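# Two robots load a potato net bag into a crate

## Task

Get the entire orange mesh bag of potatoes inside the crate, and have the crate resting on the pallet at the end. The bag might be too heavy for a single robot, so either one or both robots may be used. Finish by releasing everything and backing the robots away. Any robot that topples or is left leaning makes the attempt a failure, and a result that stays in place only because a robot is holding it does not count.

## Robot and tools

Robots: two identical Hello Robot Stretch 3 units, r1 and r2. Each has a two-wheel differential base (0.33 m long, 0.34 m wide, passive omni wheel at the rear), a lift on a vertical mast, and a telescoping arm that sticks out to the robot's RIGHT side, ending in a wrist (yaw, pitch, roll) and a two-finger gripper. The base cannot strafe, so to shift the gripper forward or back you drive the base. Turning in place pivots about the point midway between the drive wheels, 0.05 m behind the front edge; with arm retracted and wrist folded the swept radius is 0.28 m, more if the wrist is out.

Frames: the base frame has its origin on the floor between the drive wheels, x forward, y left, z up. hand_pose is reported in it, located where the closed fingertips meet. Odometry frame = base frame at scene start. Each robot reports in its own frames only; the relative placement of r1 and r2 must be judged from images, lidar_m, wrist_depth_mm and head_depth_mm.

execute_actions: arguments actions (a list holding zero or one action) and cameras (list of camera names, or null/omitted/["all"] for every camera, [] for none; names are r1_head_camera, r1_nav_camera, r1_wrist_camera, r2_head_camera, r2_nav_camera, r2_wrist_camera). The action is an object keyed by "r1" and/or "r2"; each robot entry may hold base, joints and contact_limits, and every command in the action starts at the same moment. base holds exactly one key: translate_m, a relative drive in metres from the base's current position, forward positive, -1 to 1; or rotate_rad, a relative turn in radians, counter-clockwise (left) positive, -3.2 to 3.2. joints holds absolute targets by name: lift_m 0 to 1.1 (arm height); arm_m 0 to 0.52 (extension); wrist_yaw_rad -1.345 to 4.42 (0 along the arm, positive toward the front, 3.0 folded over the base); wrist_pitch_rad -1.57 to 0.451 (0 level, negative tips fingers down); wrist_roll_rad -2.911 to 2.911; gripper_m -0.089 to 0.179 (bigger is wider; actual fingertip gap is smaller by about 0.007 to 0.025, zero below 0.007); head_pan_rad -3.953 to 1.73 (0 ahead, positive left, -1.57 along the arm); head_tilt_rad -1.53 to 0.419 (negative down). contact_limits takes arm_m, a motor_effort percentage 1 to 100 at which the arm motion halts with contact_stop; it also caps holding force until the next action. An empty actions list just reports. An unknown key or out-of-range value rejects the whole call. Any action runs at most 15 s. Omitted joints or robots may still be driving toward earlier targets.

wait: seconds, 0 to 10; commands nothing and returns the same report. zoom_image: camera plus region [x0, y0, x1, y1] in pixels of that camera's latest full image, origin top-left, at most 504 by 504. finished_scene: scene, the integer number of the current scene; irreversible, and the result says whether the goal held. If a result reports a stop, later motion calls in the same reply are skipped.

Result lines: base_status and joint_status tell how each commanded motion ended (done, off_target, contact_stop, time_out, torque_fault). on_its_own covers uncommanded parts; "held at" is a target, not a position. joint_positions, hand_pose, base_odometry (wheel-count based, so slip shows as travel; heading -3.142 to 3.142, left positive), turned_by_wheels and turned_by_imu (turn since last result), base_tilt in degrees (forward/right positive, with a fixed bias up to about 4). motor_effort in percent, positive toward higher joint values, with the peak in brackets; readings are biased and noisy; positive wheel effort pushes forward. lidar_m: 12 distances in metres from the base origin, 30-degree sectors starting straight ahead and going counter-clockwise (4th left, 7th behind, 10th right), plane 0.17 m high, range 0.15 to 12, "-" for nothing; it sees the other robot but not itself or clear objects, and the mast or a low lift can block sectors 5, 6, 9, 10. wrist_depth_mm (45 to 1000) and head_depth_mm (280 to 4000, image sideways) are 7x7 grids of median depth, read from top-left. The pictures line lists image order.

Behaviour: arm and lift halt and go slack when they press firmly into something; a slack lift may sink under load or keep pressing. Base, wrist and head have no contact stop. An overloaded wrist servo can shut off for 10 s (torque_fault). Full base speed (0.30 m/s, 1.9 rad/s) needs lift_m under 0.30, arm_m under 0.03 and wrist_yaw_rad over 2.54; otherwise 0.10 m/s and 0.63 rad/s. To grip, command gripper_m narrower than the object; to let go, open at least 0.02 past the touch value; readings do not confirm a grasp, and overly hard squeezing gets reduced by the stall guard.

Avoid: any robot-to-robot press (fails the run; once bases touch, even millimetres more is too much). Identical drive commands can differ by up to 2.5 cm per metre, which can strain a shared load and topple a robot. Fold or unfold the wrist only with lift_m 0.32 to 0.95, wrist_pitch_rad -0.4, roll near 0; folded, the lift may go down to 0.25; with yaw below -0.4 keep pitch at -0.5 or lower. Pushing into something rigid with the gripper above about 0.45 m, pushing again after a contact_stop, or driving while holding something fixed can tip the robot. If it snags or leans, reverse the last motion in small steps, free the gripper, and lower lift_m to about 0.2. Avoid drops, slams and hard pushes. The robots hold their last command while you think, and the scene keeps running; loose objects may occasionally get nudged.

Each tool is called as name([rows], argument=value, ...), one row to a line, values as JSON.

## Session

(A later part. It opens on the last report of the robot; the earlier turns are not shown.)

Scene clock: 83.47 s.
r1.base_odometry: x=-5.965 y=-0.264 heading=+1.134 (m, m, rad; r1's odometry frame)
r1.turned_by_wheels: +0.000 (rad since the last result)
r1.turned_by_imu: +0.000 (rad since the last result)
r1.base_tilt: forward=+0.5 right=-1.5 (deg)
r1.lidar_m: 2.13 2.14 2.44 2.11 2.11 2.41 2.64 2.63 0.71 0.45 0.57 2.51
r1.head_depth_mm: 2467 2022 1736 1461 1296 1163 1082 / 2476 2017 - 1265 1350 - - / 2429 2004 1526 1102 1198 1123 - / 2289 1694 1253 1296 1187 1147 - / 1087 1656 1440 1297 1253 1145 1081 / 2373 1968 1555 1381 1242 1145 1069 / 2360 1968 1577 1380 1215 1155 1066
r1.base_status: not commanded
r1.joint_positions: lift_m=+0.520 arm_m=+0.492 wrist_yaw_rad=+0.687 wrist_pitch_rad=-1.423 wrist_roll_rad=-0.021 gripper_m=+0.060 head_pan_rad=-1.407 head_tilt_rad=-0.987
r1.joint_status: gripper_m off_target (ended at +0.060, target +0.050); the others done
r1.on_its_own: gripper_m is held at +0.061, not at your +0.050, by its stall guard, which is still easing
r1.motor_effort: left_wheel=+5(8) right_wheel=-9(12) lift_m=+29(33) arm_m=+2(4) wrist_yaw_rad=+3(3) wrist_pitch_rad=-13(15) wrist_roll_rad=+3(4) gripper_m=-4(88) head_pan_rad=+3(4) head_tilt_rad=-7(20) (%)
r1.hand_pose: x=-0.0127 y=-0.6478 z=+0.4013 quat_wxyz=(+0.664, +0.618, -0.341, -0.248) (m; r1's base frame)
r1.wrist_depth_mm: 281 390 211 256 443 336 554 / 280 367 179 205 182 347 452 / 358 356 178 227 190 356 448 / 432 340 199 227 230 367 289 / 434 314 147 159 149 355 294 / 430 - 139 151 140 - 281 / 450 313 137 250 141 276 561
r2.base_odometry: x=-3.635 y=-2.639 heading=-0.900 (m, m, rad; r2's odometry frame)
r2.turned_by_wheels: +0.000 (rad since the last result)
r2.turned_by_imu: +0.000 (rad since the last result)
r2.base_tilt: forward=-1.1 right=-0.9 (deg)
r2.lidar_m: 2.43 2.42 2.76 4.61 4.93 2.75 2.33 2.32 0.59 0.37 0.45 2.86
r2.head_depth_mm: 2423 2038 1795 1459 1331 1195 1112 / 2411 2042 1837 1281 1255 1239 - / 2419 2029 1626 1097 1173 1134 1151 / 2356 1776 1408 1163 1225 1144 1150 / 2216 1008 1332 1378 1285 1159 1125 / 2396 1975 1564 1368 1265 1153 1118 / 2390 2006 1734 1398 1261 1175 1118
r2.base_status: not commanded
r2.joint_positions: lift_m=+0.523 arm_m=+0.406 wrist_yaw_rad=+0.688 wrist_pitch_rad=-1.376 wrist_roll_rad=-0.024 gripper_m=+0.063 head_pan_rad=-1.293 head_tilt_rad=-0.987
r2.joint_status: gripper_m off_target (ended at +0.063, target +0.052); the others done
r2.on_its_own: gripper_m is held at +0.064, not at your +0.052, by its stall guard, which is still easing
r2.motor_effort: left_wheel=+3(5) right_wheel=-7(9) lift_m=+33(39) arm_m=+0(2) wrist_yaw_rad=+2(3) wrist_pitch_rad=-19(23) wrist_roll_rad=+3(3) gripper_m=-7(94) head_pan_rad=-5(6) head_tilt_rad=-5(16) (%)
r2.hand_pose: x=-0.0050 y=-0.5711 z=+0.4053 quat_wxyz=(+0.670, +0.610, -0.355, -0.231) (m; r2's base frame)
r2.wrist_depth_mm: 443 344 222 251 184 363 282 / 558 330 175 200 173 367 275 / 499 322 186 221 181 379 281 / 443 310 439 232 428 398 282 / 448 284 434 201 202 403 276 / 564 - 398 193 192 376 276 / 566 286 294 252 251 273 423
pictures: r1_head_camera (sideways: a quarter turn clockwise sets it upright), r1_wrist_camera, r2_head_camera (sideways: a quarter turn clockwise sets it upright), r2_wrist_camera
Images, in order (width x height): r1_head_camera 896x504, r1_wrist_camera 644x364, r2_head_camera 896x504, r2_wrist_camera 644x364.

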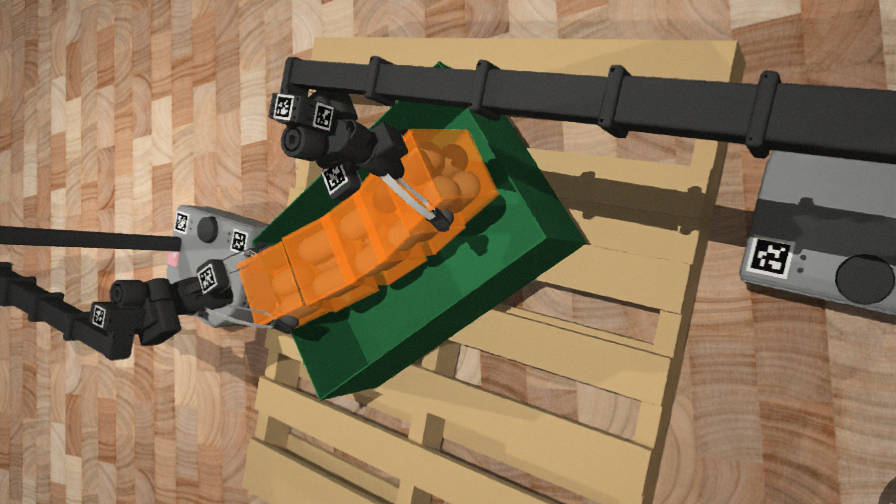

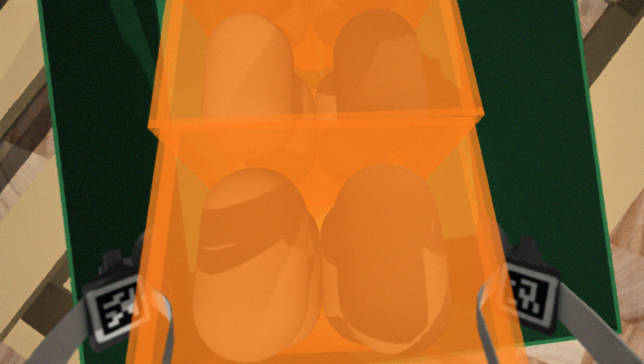

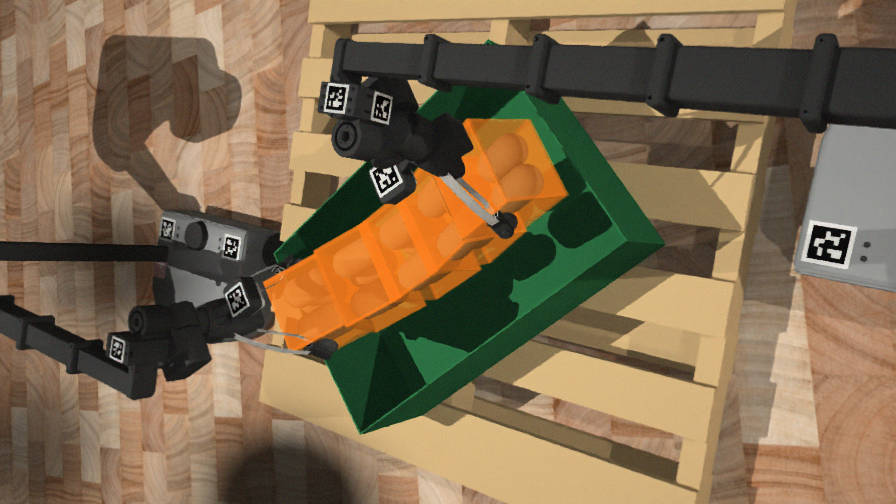

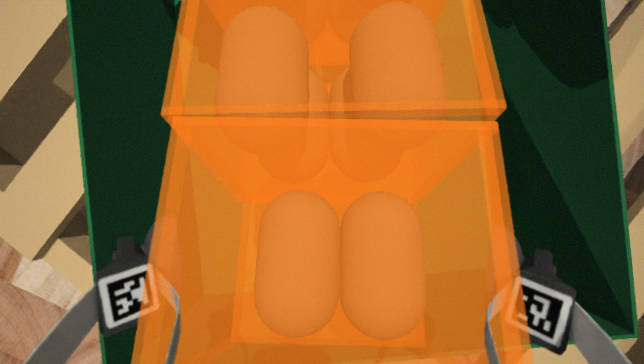

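zoom_image(camera="r2_wrist_camera", region=[200, 244, 644, 364])

zoom_image(camera="r1_wrist_camera", region=[200, 244, 644, 364])

zoom_image(camera="r1_head_camera", region=[380, 60, 620, 280])

zoom_image(camera="r2_head_camera", region=[440, 60, 680, 280])

Region (200, 244, 644, 364) of r2_wrist_camera's 644x364 image, scaled by 1.135; it fills the top 136 rows of this view, and the rest is white.

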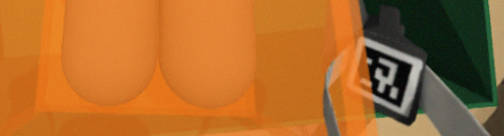

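Region (200, 244, 644, 364) of r1_wrist_camera's 644x364 image, scaled by 1.135; it fills the top 136 rows of this view, and the rest is white.

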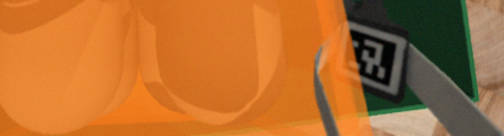

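Region (380, 60, 620, 280) of r1_head_camera's 896x504 image, scaled by 2.100, with more detail than that image has; it fills the top 462 rows of this view, and the rest is white.

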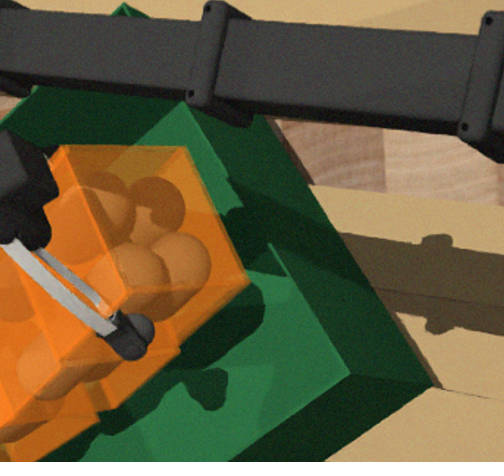

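Region (440, 60, 680, 280) of r2_head_camera's 896x504 image, scaled by 2.100, with more detail than that image has; it fills the top 462 rows of this view, and the rest is white.

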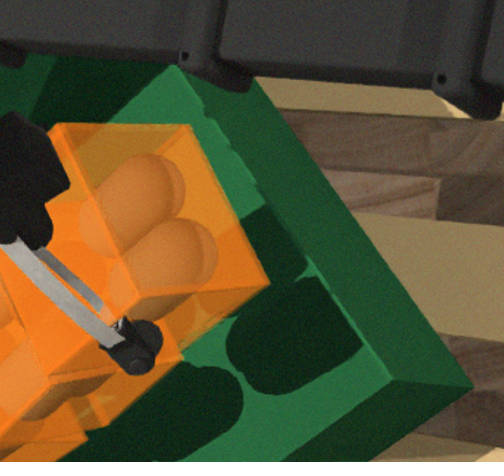

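execute_actions([
  {"r1":{"joints":{"gripper_m":0.045,"arm_m":0.495,"wrist_yaw_rad":0.75,"lift_m":0.44}},"r2":{"joints":{"gripper_m":0.047,"arm_m":0.409,"wrist_yaw_rad":0.75,"lift_m":0.443}}},
], cameras=["r1_wrist_camera","r2_wrist_camera","r1_head_camera","r2_head_camera"])

Scene clock: 85.37 s.
r1.base_odometry: x=-5.965 y=-0.264 heading=+1.134 (m, m, rad; r1's odometry frame)
r1.turned_by_wheels: +0.000 (rad since the last result)
r1.turned_by_imu: +0.000 (rad since the last result)
r1.base_tilt: forward=+0.2 right=-1.5 (deg)
r1.lidar_m: 2.14 2.14 2.44 2.11 2.11 2.43 2.64 2.63 0.71 0.45 0.57 2.51
r1.head_depth_mm: 2472 2034 1741 1449 1292 1165 1089 / 2467 2019 1788 1291 1204 1107 1082 / 2440 2012 1591 1140 1201 1126 - / 2211 1702 1385 1278 1194 1148 - / 2326 1076 1419 1295 1250 1145 1076 / 2380 1980 1561 1382 1246 1147 1068 / 2374 1969 1586 1375 1221 1150 1063
r1.base_status: not commanded
r1.joint_positions: lift_m=+0.440 arm_m=+0.495 wrist_yaw_rad=+0.745 wrist_pitch_rad=-1.427 wrist_roll_rad=-0.017 gripper_m=+0.051 head_pan_rad=-1.407 head_tilt_rad=-0.987
r1.joint_status: gripper_m off_target (ended at +0.051, target +0.045); the others done
r1.motor_effort: left_wheel=+3(5) right_wheel=-7(8) lift_m=+29(30) arm_m=+2(1) wrist_yaw_rad=+4(6) wrist_pitch_rad=-10(13) wrist_roll_rad=+1(4) gripper_m=-35(97) head_pan_rad=+4(4) head_tilt_rad=-8(7) (%)
r1.hand_pose: x=-0.0129 y=-0.6494 z=+0.3213 quat_wxyz=(+0.669, +0.627, -0.324, -0.232) (m; r1's base frame)
r1.wrist_depth_mm: 246 358 213 256 362 347 238 / 242 354 179 197 180 355 242 / 237 346 181 224 183 359 246 / 235 342 226 229 227 356 248 / 231 311 148 158 149 351 252 / 227 - 139 151 140 - 245 / 214 299 137 256 141 266 235
r2.base_odometry: x=-3.635 y=-2.639 heading=-0.900 (m, m, rad; r2's odometry frame)
r2.turned_by_wheels: +0.000 (rad since the last result)
r2.turned_by_imu: +0.000 (rad since the last result)
r2.base_tilt: forward=-1.0 right=-0.6 (deg)
r2.lidar_m: 2.43 2.43 2.77 4.61 4.95 2.74 2.33 2.32 0.59 0.37 0.45 2.86
r2.head_depth_mm: 2441 2039 1656 1476 1316 1192 1115 / 2414 2027 1650 - 1289 1251 - / 2410 2034 1611 1315 1119 1134 1155 / 2369 1775 1454 1224 1226 1150 1155 / 2253 1056 1320 1347 1282 1159 1116 / 2389 1986 1566 1374 1265 1157 1115 / 2414 2010 1719 1396 1268 1174 1112
r2.base_status: not commanded
r2.joint_positions: lift_m=+0.443 arm_m=+0.409 wrist_yaw_rad=+0.745 wrist_pitch_rad=-1.381 wrist_roll_rad=-0.019 gripper_m=+0.053 head_pan_rad=-1.293 head_tilt_rad=-0.988
r2.joint_status: gripper_m off_target (ended at +0.053, target +0.047); the others done
r2.on_its_own: gripper_m is held at +0.051, not at your +0.047, by its stall guard, which is still easing
r2.motor_effort: left_wheel=+2(3) right_wheel=-5(7) lift_m=+32(32) arm_m=+0(0) wrist_yaw_rad=+3(3) wrist_pitch_rad=-16(19) wrist_roll_rad=+1(3) gripper_m=-41(100) head_pan_rad=-6(4) head_tilt_rad=-6(7) (%)
r2.hand_pose: x=-0.0048 y=-0.5722 z=+0.3252 quat_wxyz=(+0.675, +0.620, -0.337, -0.215) (m; r2's base frame)
r2.wrist_depth_mm: 224 321 354 251 187 350 251 / 222 318 176 190 174 348 256 / 221 312 355 222 176 351 255 / 217 308 357 231 353 352 257 / 215 287 358 201 202 350 263 / 212 - 355 193 192 348 259 / - 270 288 251 248 254 239
pictures: r1_head_camera (sideways: a quarter turn clockwise sets it upright), r1_wrist_camera, r2_head_camera (sideways: a quarter turn clockwise sets it upright), r2_wrist_camera
Images, in order (width x height): r1_head_camera 896x504, r1_wrist_camera 644x364, r2_head_camera 896x504, r2_wrist_camera 644x364.

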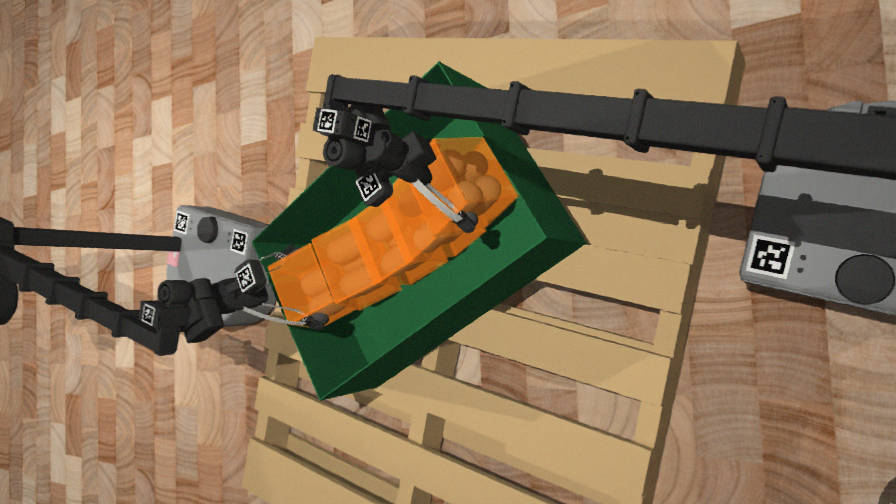

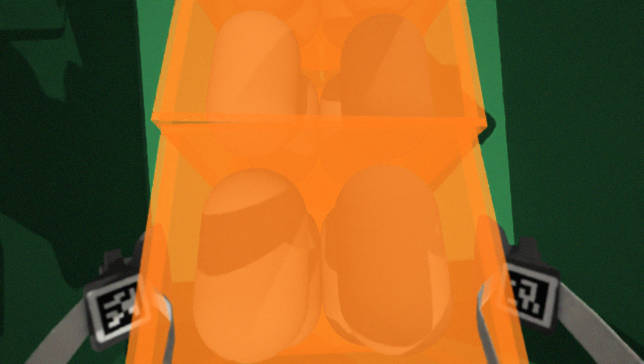

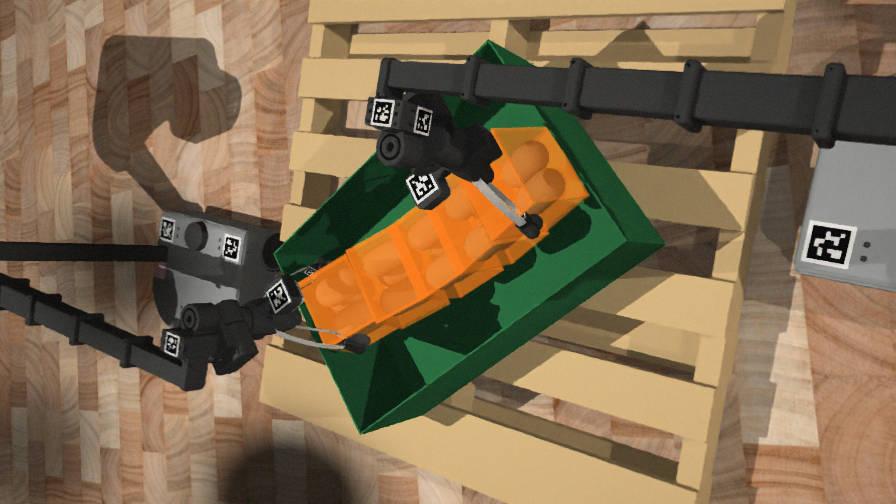

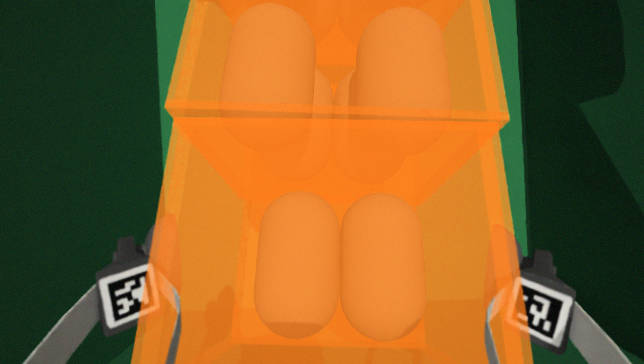

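execute_actions([
  {"r1":{"base":{"translate_m":-0.008},"joints":{"gripper_m":0.05,"lift_m":0.342}},"r2":{"base":{"translate_m":-0.008},"joints":{"gripper_m":0.052,"lift_m":0.345}}},
], cameras=["r1_wrist_camera","r2_wrist_camera","r1_head_camera"])

Scene clock: 87.47 s.
r1.base_odometry: x=-5.968 y=-0.271 heading=+1.133 (m, m, rad; r1's odometry frame)
r1.turned_by_wheels: +0.000 (rad since the last result)
r1.turned_by_imu: +0.000 (rad since the last result)
r1.base_tilt: forward=+0.4 right=-1.6 (deg)
r1.lidar_m: 2.14 2.14 2.44 2.11 2.11 2.42 2.63 2.63 0.72 0.45 0.56 2.52
r1.head_depth_mm: 2496 2031 1730 1457 1294 1161 1085 / 2475 2024 1653 1289 1200 1111 1097 / 2436 2019 1523 1206 1193 1121 - / 1535 1764 1443 1290 1185 1154 - / 2266 1157 1418 1304 1250 1143 1078 / 2397 1969 1562 1383 1249 1138 1067 / 2357 1964 1586 1372 1197 1154 1062
r1.base_status: done
r1.joint_positions: lift_m=+0.342 arm_m=+0.495 wrist_yaw_rad=+0.747 wrist_pitch_rad=-1.480 wrist_roll_rad=-0.017 gripper_m=+0.059 head_pan_rad=-1.407 head_tilt_rad=-0.988
r1.joint_status: gripper_m off_target (ended at +0.059, target +0.050); the others done
r1.on_its_own: gripper_m is held at +0.058, not at your +0.050, by its stall guard, which is still easing
r1.motor_effort: left_wheel=-8(7) right_wheel=+9(13) lift_m=+16(31) arm_m=+1(2) wrist_yaw_rad=+3(5) wrist_pitch_rad=+7(15) wrist_roll_rad=+2(1) gripper_m=-32(51) head_pan_rad=+3(4) head_tilt_rad=-7(8) (%)
r1.hand_pose: x=-0.0222 y=-0.6394 z=+0.2237 quat_wxyz=(+0.663, +0.637, -0.306, -0.249) (m; r1's base frame)
r1.wrist_depth_mm: 248 249 142 199 144 256 234 / 250 251 145 198 147 258 234 / 245 253 206 217 260 259 238 / 242 255 144 163 145 262 241 / 238 258 139 151 141 265 244 / 235 - 137 150 139 - 239 / 222 248 224 232 211 219 219
r2.base_odometry: x=-3.640 y=-2.633 heading=-0.900 (m, m, rad; r2's odometry frame)
r2.turned_by_wheels: +0.000 (rad since the last result)
r2.turned_by_imu: +0.000 (rad since the last result)
r2.base_tilt: forward=-1.2 right=-0.7 (deg)
r2.lidar_m: 2.43 2.43 2.77 4.62 4.91 2.73 2.32 2.32 0.61 0.37 0.44 2.87
r2.head_depth_mm: 2448 2047 1653 1418 1297 1209 1118 / 2405 2047 1657 1418 1240 1117 1130 / 2456 2037 1619 1390 1177 1141 1154 / 2217 1783 1484 1301 1212 1159 1158 / 1460 1707 1312 1330 1265 1158 1115 / 2390 2001 1561 1395 1248 1159 1119 / 2382 2004 1726 1374 1266 1174 1122
r2.base_status: done
r2.joint_positions: lift_m=+0.345 arm_m=+0.409 wrist_yaw_rad=+0.749 wrist_pitch_rad=-1.427 wrist_roll_rad=-0.019 gripper_m=+0.062 head_pan_rad=-1.293 head_tilt_rad=-0.988
r2.joint_status: gripper_m off_target (ended at +0.062, target +0.052); the others done
r2.on_its_own: gripper_m is held at +0.060, not at your +0.052, by its stall guard, which is still easing
r2.motor_effort: left_wheel=-6(6) right_wheel=+7(10) lift_m=+18(31) arm_m=+0(0) wrist_yaw_rad=+1(3) wrist_pitch_rad=+10(21) wrist_roll_rad=+1(1) gripper_m=-38(63) head_pan_rad=-5(6) head_tilt_rad=-6(4) (%)
r2.hand_pose: x=-0.0128 y=-0.5634 z=+0.2271 quat_wxyz=(+0.670, +0.628, -0.322, -0.230) (m; r2's base frame)
r2.wrist_depth_mm: 227 257 142 196 140 247 247 / 228 255 145 197 143 250 246 / 225 260 255 213 203 253 248 / 223 262 257 205 255 253 253 / 221 264 260 195 194 257 253 / 219 - 264 195 198 260 252 / 208 239 245 239 232 221 218
pictures: r1_head_camera (sideways: a quarter turn clockwise sets it upright), r1_wrist_camera, r2_wrist_camera
Images, in order (width x height): r1_head_camera 896x504, r1_wrist_camera 644x364, r2_wrist_camera 644x364.

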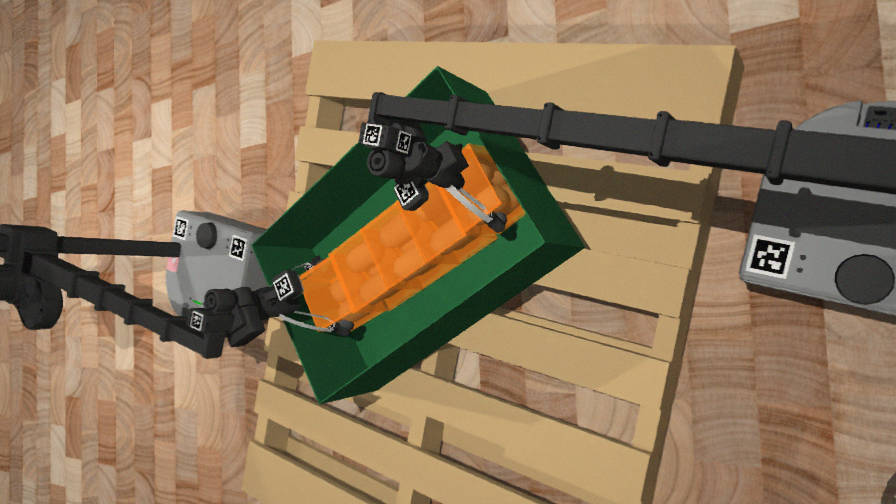

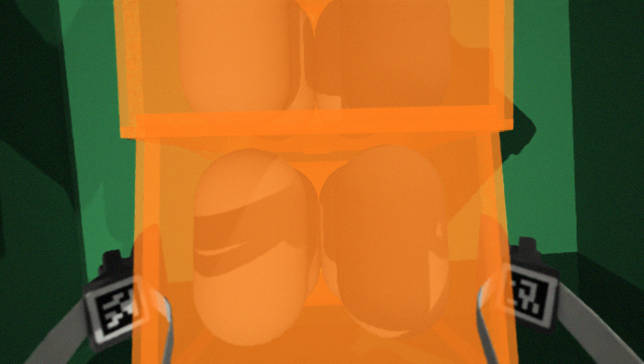

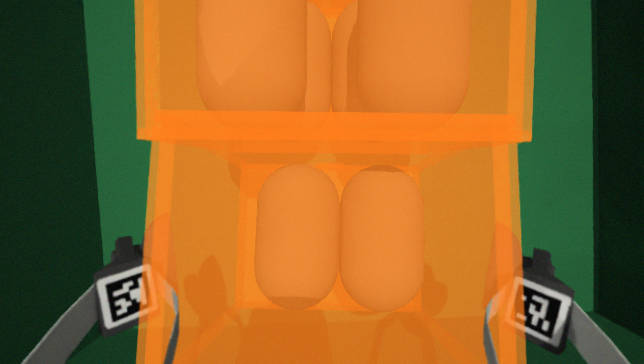

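Bag rests on the crate floor. Release.

execute_actions([
  {"r1":{"joints":{"gripper_m":0.179}},"r2":{"joints":{"gripper_m":0.179}}},
], cameras=["r1_wrist_camera","r2_wrist_camera"])

execute_actions([
  {"r1":{"joints":{"lift_m":0.48}},"r2":{"joints":{"lift_m":0.48}}},
], cameras=["r1_head_camera","r2_wrist_camera"])

Scene clock: 89.83 s.
r1.base_odometry: x=-5.968 y=-0.271 heading=+1.134 (m, m, rad; r1's odometry frame)
r1.turned_by_wheels: +0.000 (rad since the last result)
r1.turned_by_imu: +0.001 (rad since the last result)
r1.base_tilt: forward=+0.3 right=-1.6 (deg)
r1.lidar_m: 2.14 2.14 2.46 2.11 2.11 2.41 2.63 2.63 0.72 0.45 0.56 2.52
r1.head_depth_mm: 2456 2034 1738 1453 1291 1164 1084 / 2466 2015 1657 1287 1204 1110 1097 / 2426 2010 1525 1225 1191 1124 - / 1527 1745 1455 1294 1190 1150 - / 2276 1158 1410 1308 1249 1149 1073 / 2361 1989 1565 1383 1252 1143 1064 / 2369 1953 1586 1381 1194 1153 1064
r1.base_status: not commanded
r1.joint_positions: lift_m=+0.342 arm_m=+0.495 wrist_yaw_rad=+0.747 wrist_pitch_rad=-1.464 wrist_roll_rad=-0.017 gripper_m=+0.179 head_pan_rad=-1.407 head_tilt_rad=-0.988
r1.joint_status: all done
r1.motor_effort: left_wheel=-3(8) right_wheel=+3(9) lift_m=+21(21) arm_m=+1(1) wrist_yaw_rad=+2(3) wrist_pitch_rad=+2(7) wrist_roll_rad=+1(2) gripper_m=+0(88) head_pan_rad=+3(4) head_tilt_rad=-8(7) (%)
r1.hand_pose: x=-0.0193 y=-0.6425 z=+0.2234 quat_wxyz=(+0.665, +0.634, -0.311, -0.243) (m; r1's base frame)
r1.wrist_depth_mm: 252 254 143 202 145 257 233 / 248 253 145 201 147 261 236 / 244 254 164 212 262 262 239 / 241 256 161 214 154 262 242 / 238 257 146 156 147 265 243 / 215 259 145 158 148 264 226 / - 259 231 241 218 238 218
r2.base_odometry: x=-3.640 y=-2.633 heading=-0.900 (m, m, rad; r2's odometry frame)
r2.turned_by_wheels: +0.000 (rad since the last result)
r2.turned_by_imu: +0.001 (rad since the last result)
r2.base_tilt: forward=-1.1 right=-0.7 (deg)
r2.lidar_m: 2.44 2.43 2.76 4.59 4.94 2.73 2.32 2.32 0.61 0.37 0.44 2.88
r2.head_depth_mm: 2435 2036 1658 1416 1313 1205 1111 / 2450 2044 1642 1416 1244 1116 1127 / 2397 2029 1613 1378 1172 1143 1153 / 2207 1785 1468 1299 1215 1157 1147 / 1465 1715 1328 1326 1267 1158 1118 / 2396 2004 1566 1383 1242 1162 1115 / 2378 2012 1728 1373 1266 1174 1115
r2.base_status: not commanded
r2.joint_positions: lift_m=+0.345 arm_m=+0.409 wrist_yaw_rad=+0.749 wrist_pitch_rad=-1.415 wrist_roll_rad=-0.019 gripper_m=+0.179 head_pan_rad=-1.293 head_tilt_rad=-0.988
r2.joint_status: all done
r2.motor_effort: left_wheel=-4(6) right_wheel=+4(6) lift_m=+25(25) arm_m=+0(0) wrist_yaw_rad=+1(0) wrist_pitch_rad=+3(11) wrist_roll_rad=+1(1) gripper_m=+3(84) head_pan_rad=-5(6) head_tilt_rad=-6(6) (%)
r2.hand_pose: x=-0.0107 y=-0.5657 z=+0.2269 quat_wxyz=(+0.672, +0.626, -0.325, -0.226) (m; r2's base frame)
r2.wrist_depth_mm: 230 253 142 196 140 247 243 / 230 256 145 195 142 248 246 / 228 256 256 209 161 252 251 / 225 257 259 209 253 252 252 / 222 260 260 193 197 256 254 / 211 259 264 189 195 256 232 / - 250 251 244 239 234 -
pictures: r1_wrist_camera, r2_wrist_camera
Images, in order (width x height): r1_wrist_camera 644x364, r2_wrist_camera 644x364.

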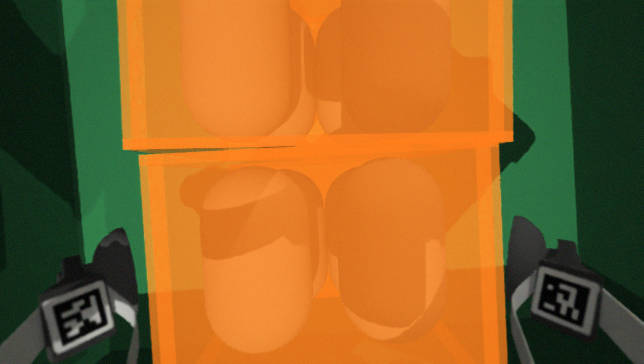

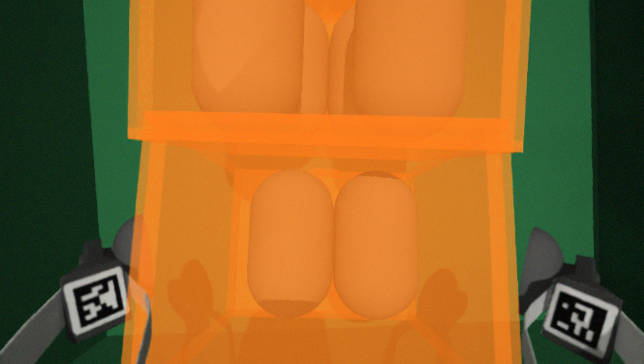

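Scene clock: 91.93 s.
r1.base_odometry: x=-5.968 y=-0.271 heading=+1.134 (m, m, rad; r1's odometry frame)
r1.turned_by_wheels: +0.000 (rad since the last result)
r1.turned_by_imu: +0.000 (rad since the last result)
r1.base_tilt: forward=+0.4 right=-1.5 (deg)
r1.lidar_m: 2.14 2.14 2.44 2.11 2.11 2.41 2.63 2.63 0.72 0.45 0.56 2.52
r1.head_depth_mm: 2478 2031 1731 1445 1293 1164 1084 / 2457 2009 1797 1303 1274 1121 1085 / 2432 1997 1610 1278 1197 1135 - / 2213 1754 1447 1292 1187 1153 - / 2271 1055 1434 1305 1248 1146 1076 / 2393 1977 1565 1381 1250 1145 1069 / 2378 1950 1569 1375 1192 1157 1063
r1.base_status: not commanded
r1.joint_positions: lift_m=+0.480 arm_m=+0.495 wrist_yaw_rad=+0.747 wrist_pitch_rad=-1.463 wrist_roll_rad=-0.017 gripper_m=+0.179 head_pan_rad=-1.407 head_tilt_rad=-0.988
r1.joint_status: all done
r1.motor_effort: left_wheel=-3(3) right_wheel=+3(2) lift_m=+27(22) arm_m=+1(1) wrist_yaw_rad=+3(2) wrist_pitch_rad=+1(2) wrist_roll_rad=+1(1) gripper_m=+0(1) head_pan_rad=+4(4) head_tilt_rad=-7(7) (%)
r1.hand_pose: x=-0.0192 y=-0.6426 z=+0.3611 quat_wxyz=(+0.665, +0.634, -0.311, -0.243) (m; r1's base frame)
r1.wrist_depth_mm: 254 372 389 303 393 339 232 / 251 362 390 291 396 344 236 / 247 356 391 296 399 352 238 / 243 352 393 295 400 358 241 / 239 366 399 287 402 394 245 / 216 366 390 363 354 336 226 / - 269 267 255 246 239 219
r2.base_odometry: x=-3.640 y=-2.633 heading=-0.900 (m, m, rad; r2's odometry frame)
r2.turned_by_wheels: +0.000 (rad since the last result)
r2.turned_by_imu: +0.001 (rad since the last result)
r2.base_tilt: forward=-1.1 right=-0.9 (deg)
r2.lidar_m: 2.43 2.43 2.76 4.63 4.94 2.74 2.32 2.32 0.61 0.37 0.44 2.88
r2.head_depth_mm: 2443 2052 1665 1437 1300 1206 1108 / 2434 2037 1700 1309 1296 1196 - / 2398 2032 1629 1334 1201 1147 1152 / 2306 1788 1485 1302 1207 1155 1155 / 2225 1064 1365 1355 1275 1158 1121 / 2398 1876 1560 1387 1238 1154 1114 / 2365 1987 1732 1371 1261 1174 1116
r2.base_status: not commanded
r2.joint_positions: lift_m=+0.480 arm_m=+0.409 wrist_yaw_rad=+0.749 wrist_pitch_rad=-1.414 wrist_roll_rad=-0.019 gripper_m=+0.179 head_pan_rad=-1.293 head_tilt_rad=-0.988
r2.joint_status: all done
r2.motor_effort: left_wheel=-4(5) right_wheel=+3(3) lift_m=+31(37) arm_m=+0(0) wrist_yaw_rad=+0(0) wrist_pitch_rad=+2(3) wrist_roll_rad=+1(1) gripper_m=+1(2) head_pan_rad=-4(5) head_tilt_rad=-6(5) (%)
r2.hand_pose: x=-0.0105 y=-0.5659 z=+0.3616 quat_wxyz=(+0.672, +0.626, -0.326, -0.225) (m; r2's base frame)
r2.wrist_depth_mm: 228 328 386 326 382 371 247 / 230 327 390 288 378 374 248 / 232 323 391 293 385 379 250 / 230 313 391 346 390 390 253 / 223 335 395 338 385 384 256 / 536 342 372 358 347 338 234 / 230 258 256 247 241 234 -
pictures: r1_head_camera (sideways: a quarter turn clockwise sets it upright), r2_wrist_camera
Images, in order (width x height): r1_head_camera 896x504, r2_wrist_camera 644x364.

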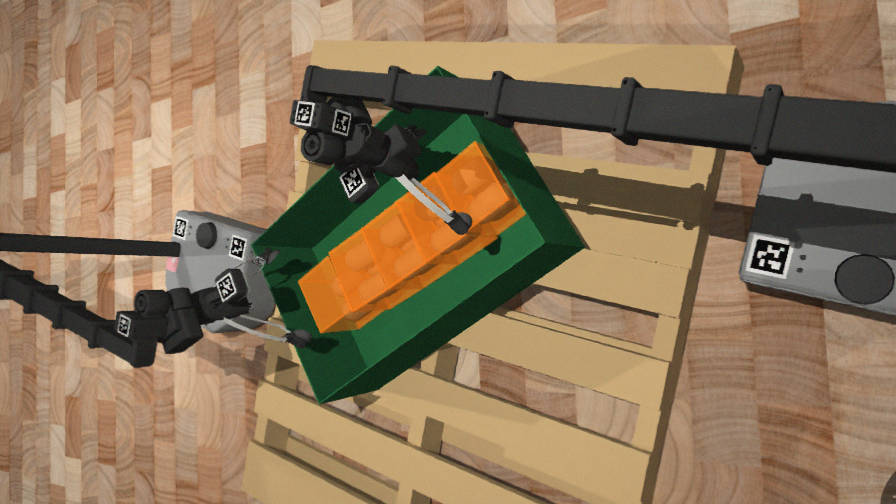

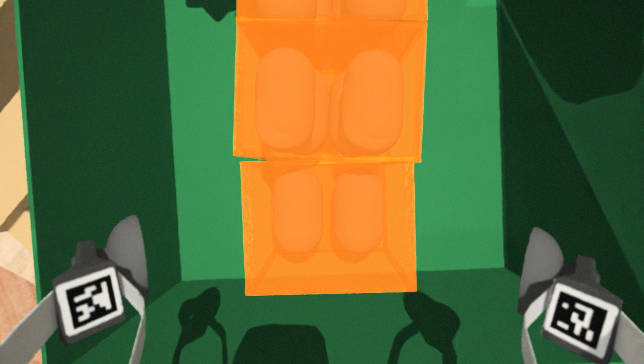

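execute_actions([
  {"r1":{"base":{"translate_m":-0.3},"joints":{"arm_m":0.05,"lift_m":0.52}},"r2":{"base":{"translate_m":-0.3},"joints":{"arm_m":0.05,"lift_m":0.52}}},
], cameras=["r1_head_camera","r2_nav_camera"])

Scene clock: 96.50 s.
r1.base_odometry: x=-6.095 y=-0.543 heading=+1.134 (m, m, rad; r1's odometry frame)
r1.turned_by_wheels: +0.000 (rad since the last result)
r1.turned_by_imu: -0.001 (rad since the last result)
r1.base_tilt: forward=+0.3 right=-1.6 (deg)
r1.lidar_m: 2.43 2.43 2.38 2.03 2.02 2.31 2.34 2.34 2.66 0.66 0.57 2.86
r1.head_depth_mm: 2490 2049 1739 1503 1332 1201 1085 / 2455 2030 1726 1501 1336 - - / 2423 2005 1582 1419 1311 1157 - / 2406 1994 1619 1296 1216 1131 - / 2398 1981 1467 1232 1243 1145 1075 / 2388 1923 1447 1301 1222 1160 1064 / 2288 1749 1428 1350 1216 1168 1063
r1.base_status: done
r1.joint_positions: lift_m=+0.520 arm_m=+0.050 wrist_yaw_rad=+0.749 wrist_pitch_rad=-1.463 wrist_roll_rad=-0.017 gripper_m=+0.179 head_pan_rad=-1.407 head_tilt_rad=-0.988
r1.joint_status: all done
r1.motor_effort: left_wheel=-2(7) right_wheel=+2(3) lift_m=+27(28) arm_m=-4(3) wrist_yaw_rad=+2(4) wrist_pitch_rad=+1(1) wrist_roll_rad=+1(2) gripper_m=+0(1) head_pan_rad=+3(4) head_tilt_rad=-7(7) (%)
r1.hand_pose: x=-0.0191 y=-0.1981 z=+0.4011 quat_wxyz=(+0.665, +0.634, -0.311, -0.242) (m; r1's base frame)
r1.wrist_depth_mm: 544 552 428 558 440 565 577 / 563 563 552 438 443 571 572 / 551 555 558 440 563 566 573 / 555 557 570 573 565 574 580 / 555 562 572 570 571 580 577 / 552 559 - - 572 581 583 / - - - - 575 581 588
r2.base_odometry: x=-3.826 y=-2.398 heading=-0.900 (m, m, rad; r2's odometry frame)
r2.turned_by_wheels: +0.000 (rad since the last result)
r2.turned_by_imu: +0.002 (rad since the last result)
r2.base_tilt: forward=-1.2 right=-0.8 (deg)
r2.lidar_m: 2.72 2.72 3.09 5.01 4.32 2.40 2.03 2.03 2.31 0.59 0.50 3.22
r2.head_depth_mm: 2445 2041 1620 1418 1261 1144 1115 / 2420 2039 1644 1437 1330 - - / 2464 2037 1653 1438 1266 - 1152 / 2424 2031 1651 1287 1253 1143 - / 2430 2021 1598 1348 1227 1182 1119 / 2396 2008 1501 1288 1174 1176 1114 / 2326 1826 1422 1351 1247 1176 1118
r2.base_status: done
r2.joint_positions: lift_m=+0.520 arm_m=+0.050 wrist_yaw_rad=+0.749 wrist_pitch_rad=-1.414 wrist_roll_rad=-0.019 gripper_m=+0.179 head_pan_rad=-1.293 head_tilt_rad=-0.988
r2.joint_status: all done
r2.motor_effort: left_wheel=-3(9) right_wheel=+3(4) lift_m=+31(32) arm_m=-4(4) wrist_yaw_rad=+1(1) wrist_pitch_rad=+2(2) wrist_roll_rad=+1(1) gripper_m=+1(0) head_pan_rad=-5(4) head_tilt_rad=-6(5) (%)
r2.hand_pose: x=-0.0105 y=-0.2074 z=+0.4016 quat_wxyz=(+0.672, +0.626, -0.326, -0.225) (m; r2's base frame)
r2.wrist_depth_mm: 557 554 429 540 433 525 421 / 560 550 553 434 537 431 529 / 564 571 569 535 446 430 432 / 572 567 557 553 430 523 430 / 572 575 572 570 563 432 430 / 582 568 - - 567 441 555 / 590 568 - - 577 563 -
pictures: r1_head_camera (sideways: a quarter turn clockwise sets it upright), r2_nav_camera (sideways: a quarter turn counterclockwise sets it upright)
Images, in order (width x height): r1_head_camera 896x504, r2_nav_camera 672x504.

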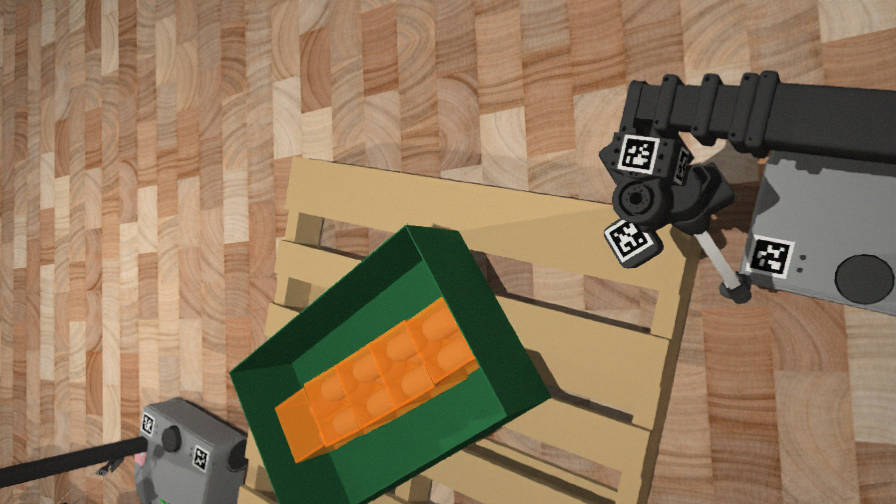

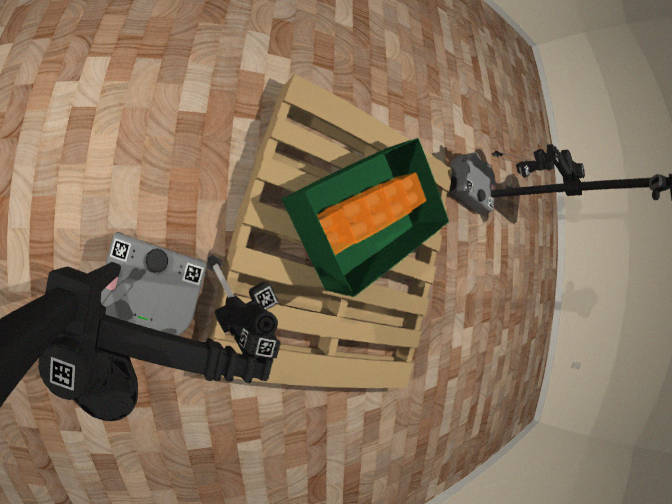

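finished_scene(scene=2)

The scene is finished: the task was done.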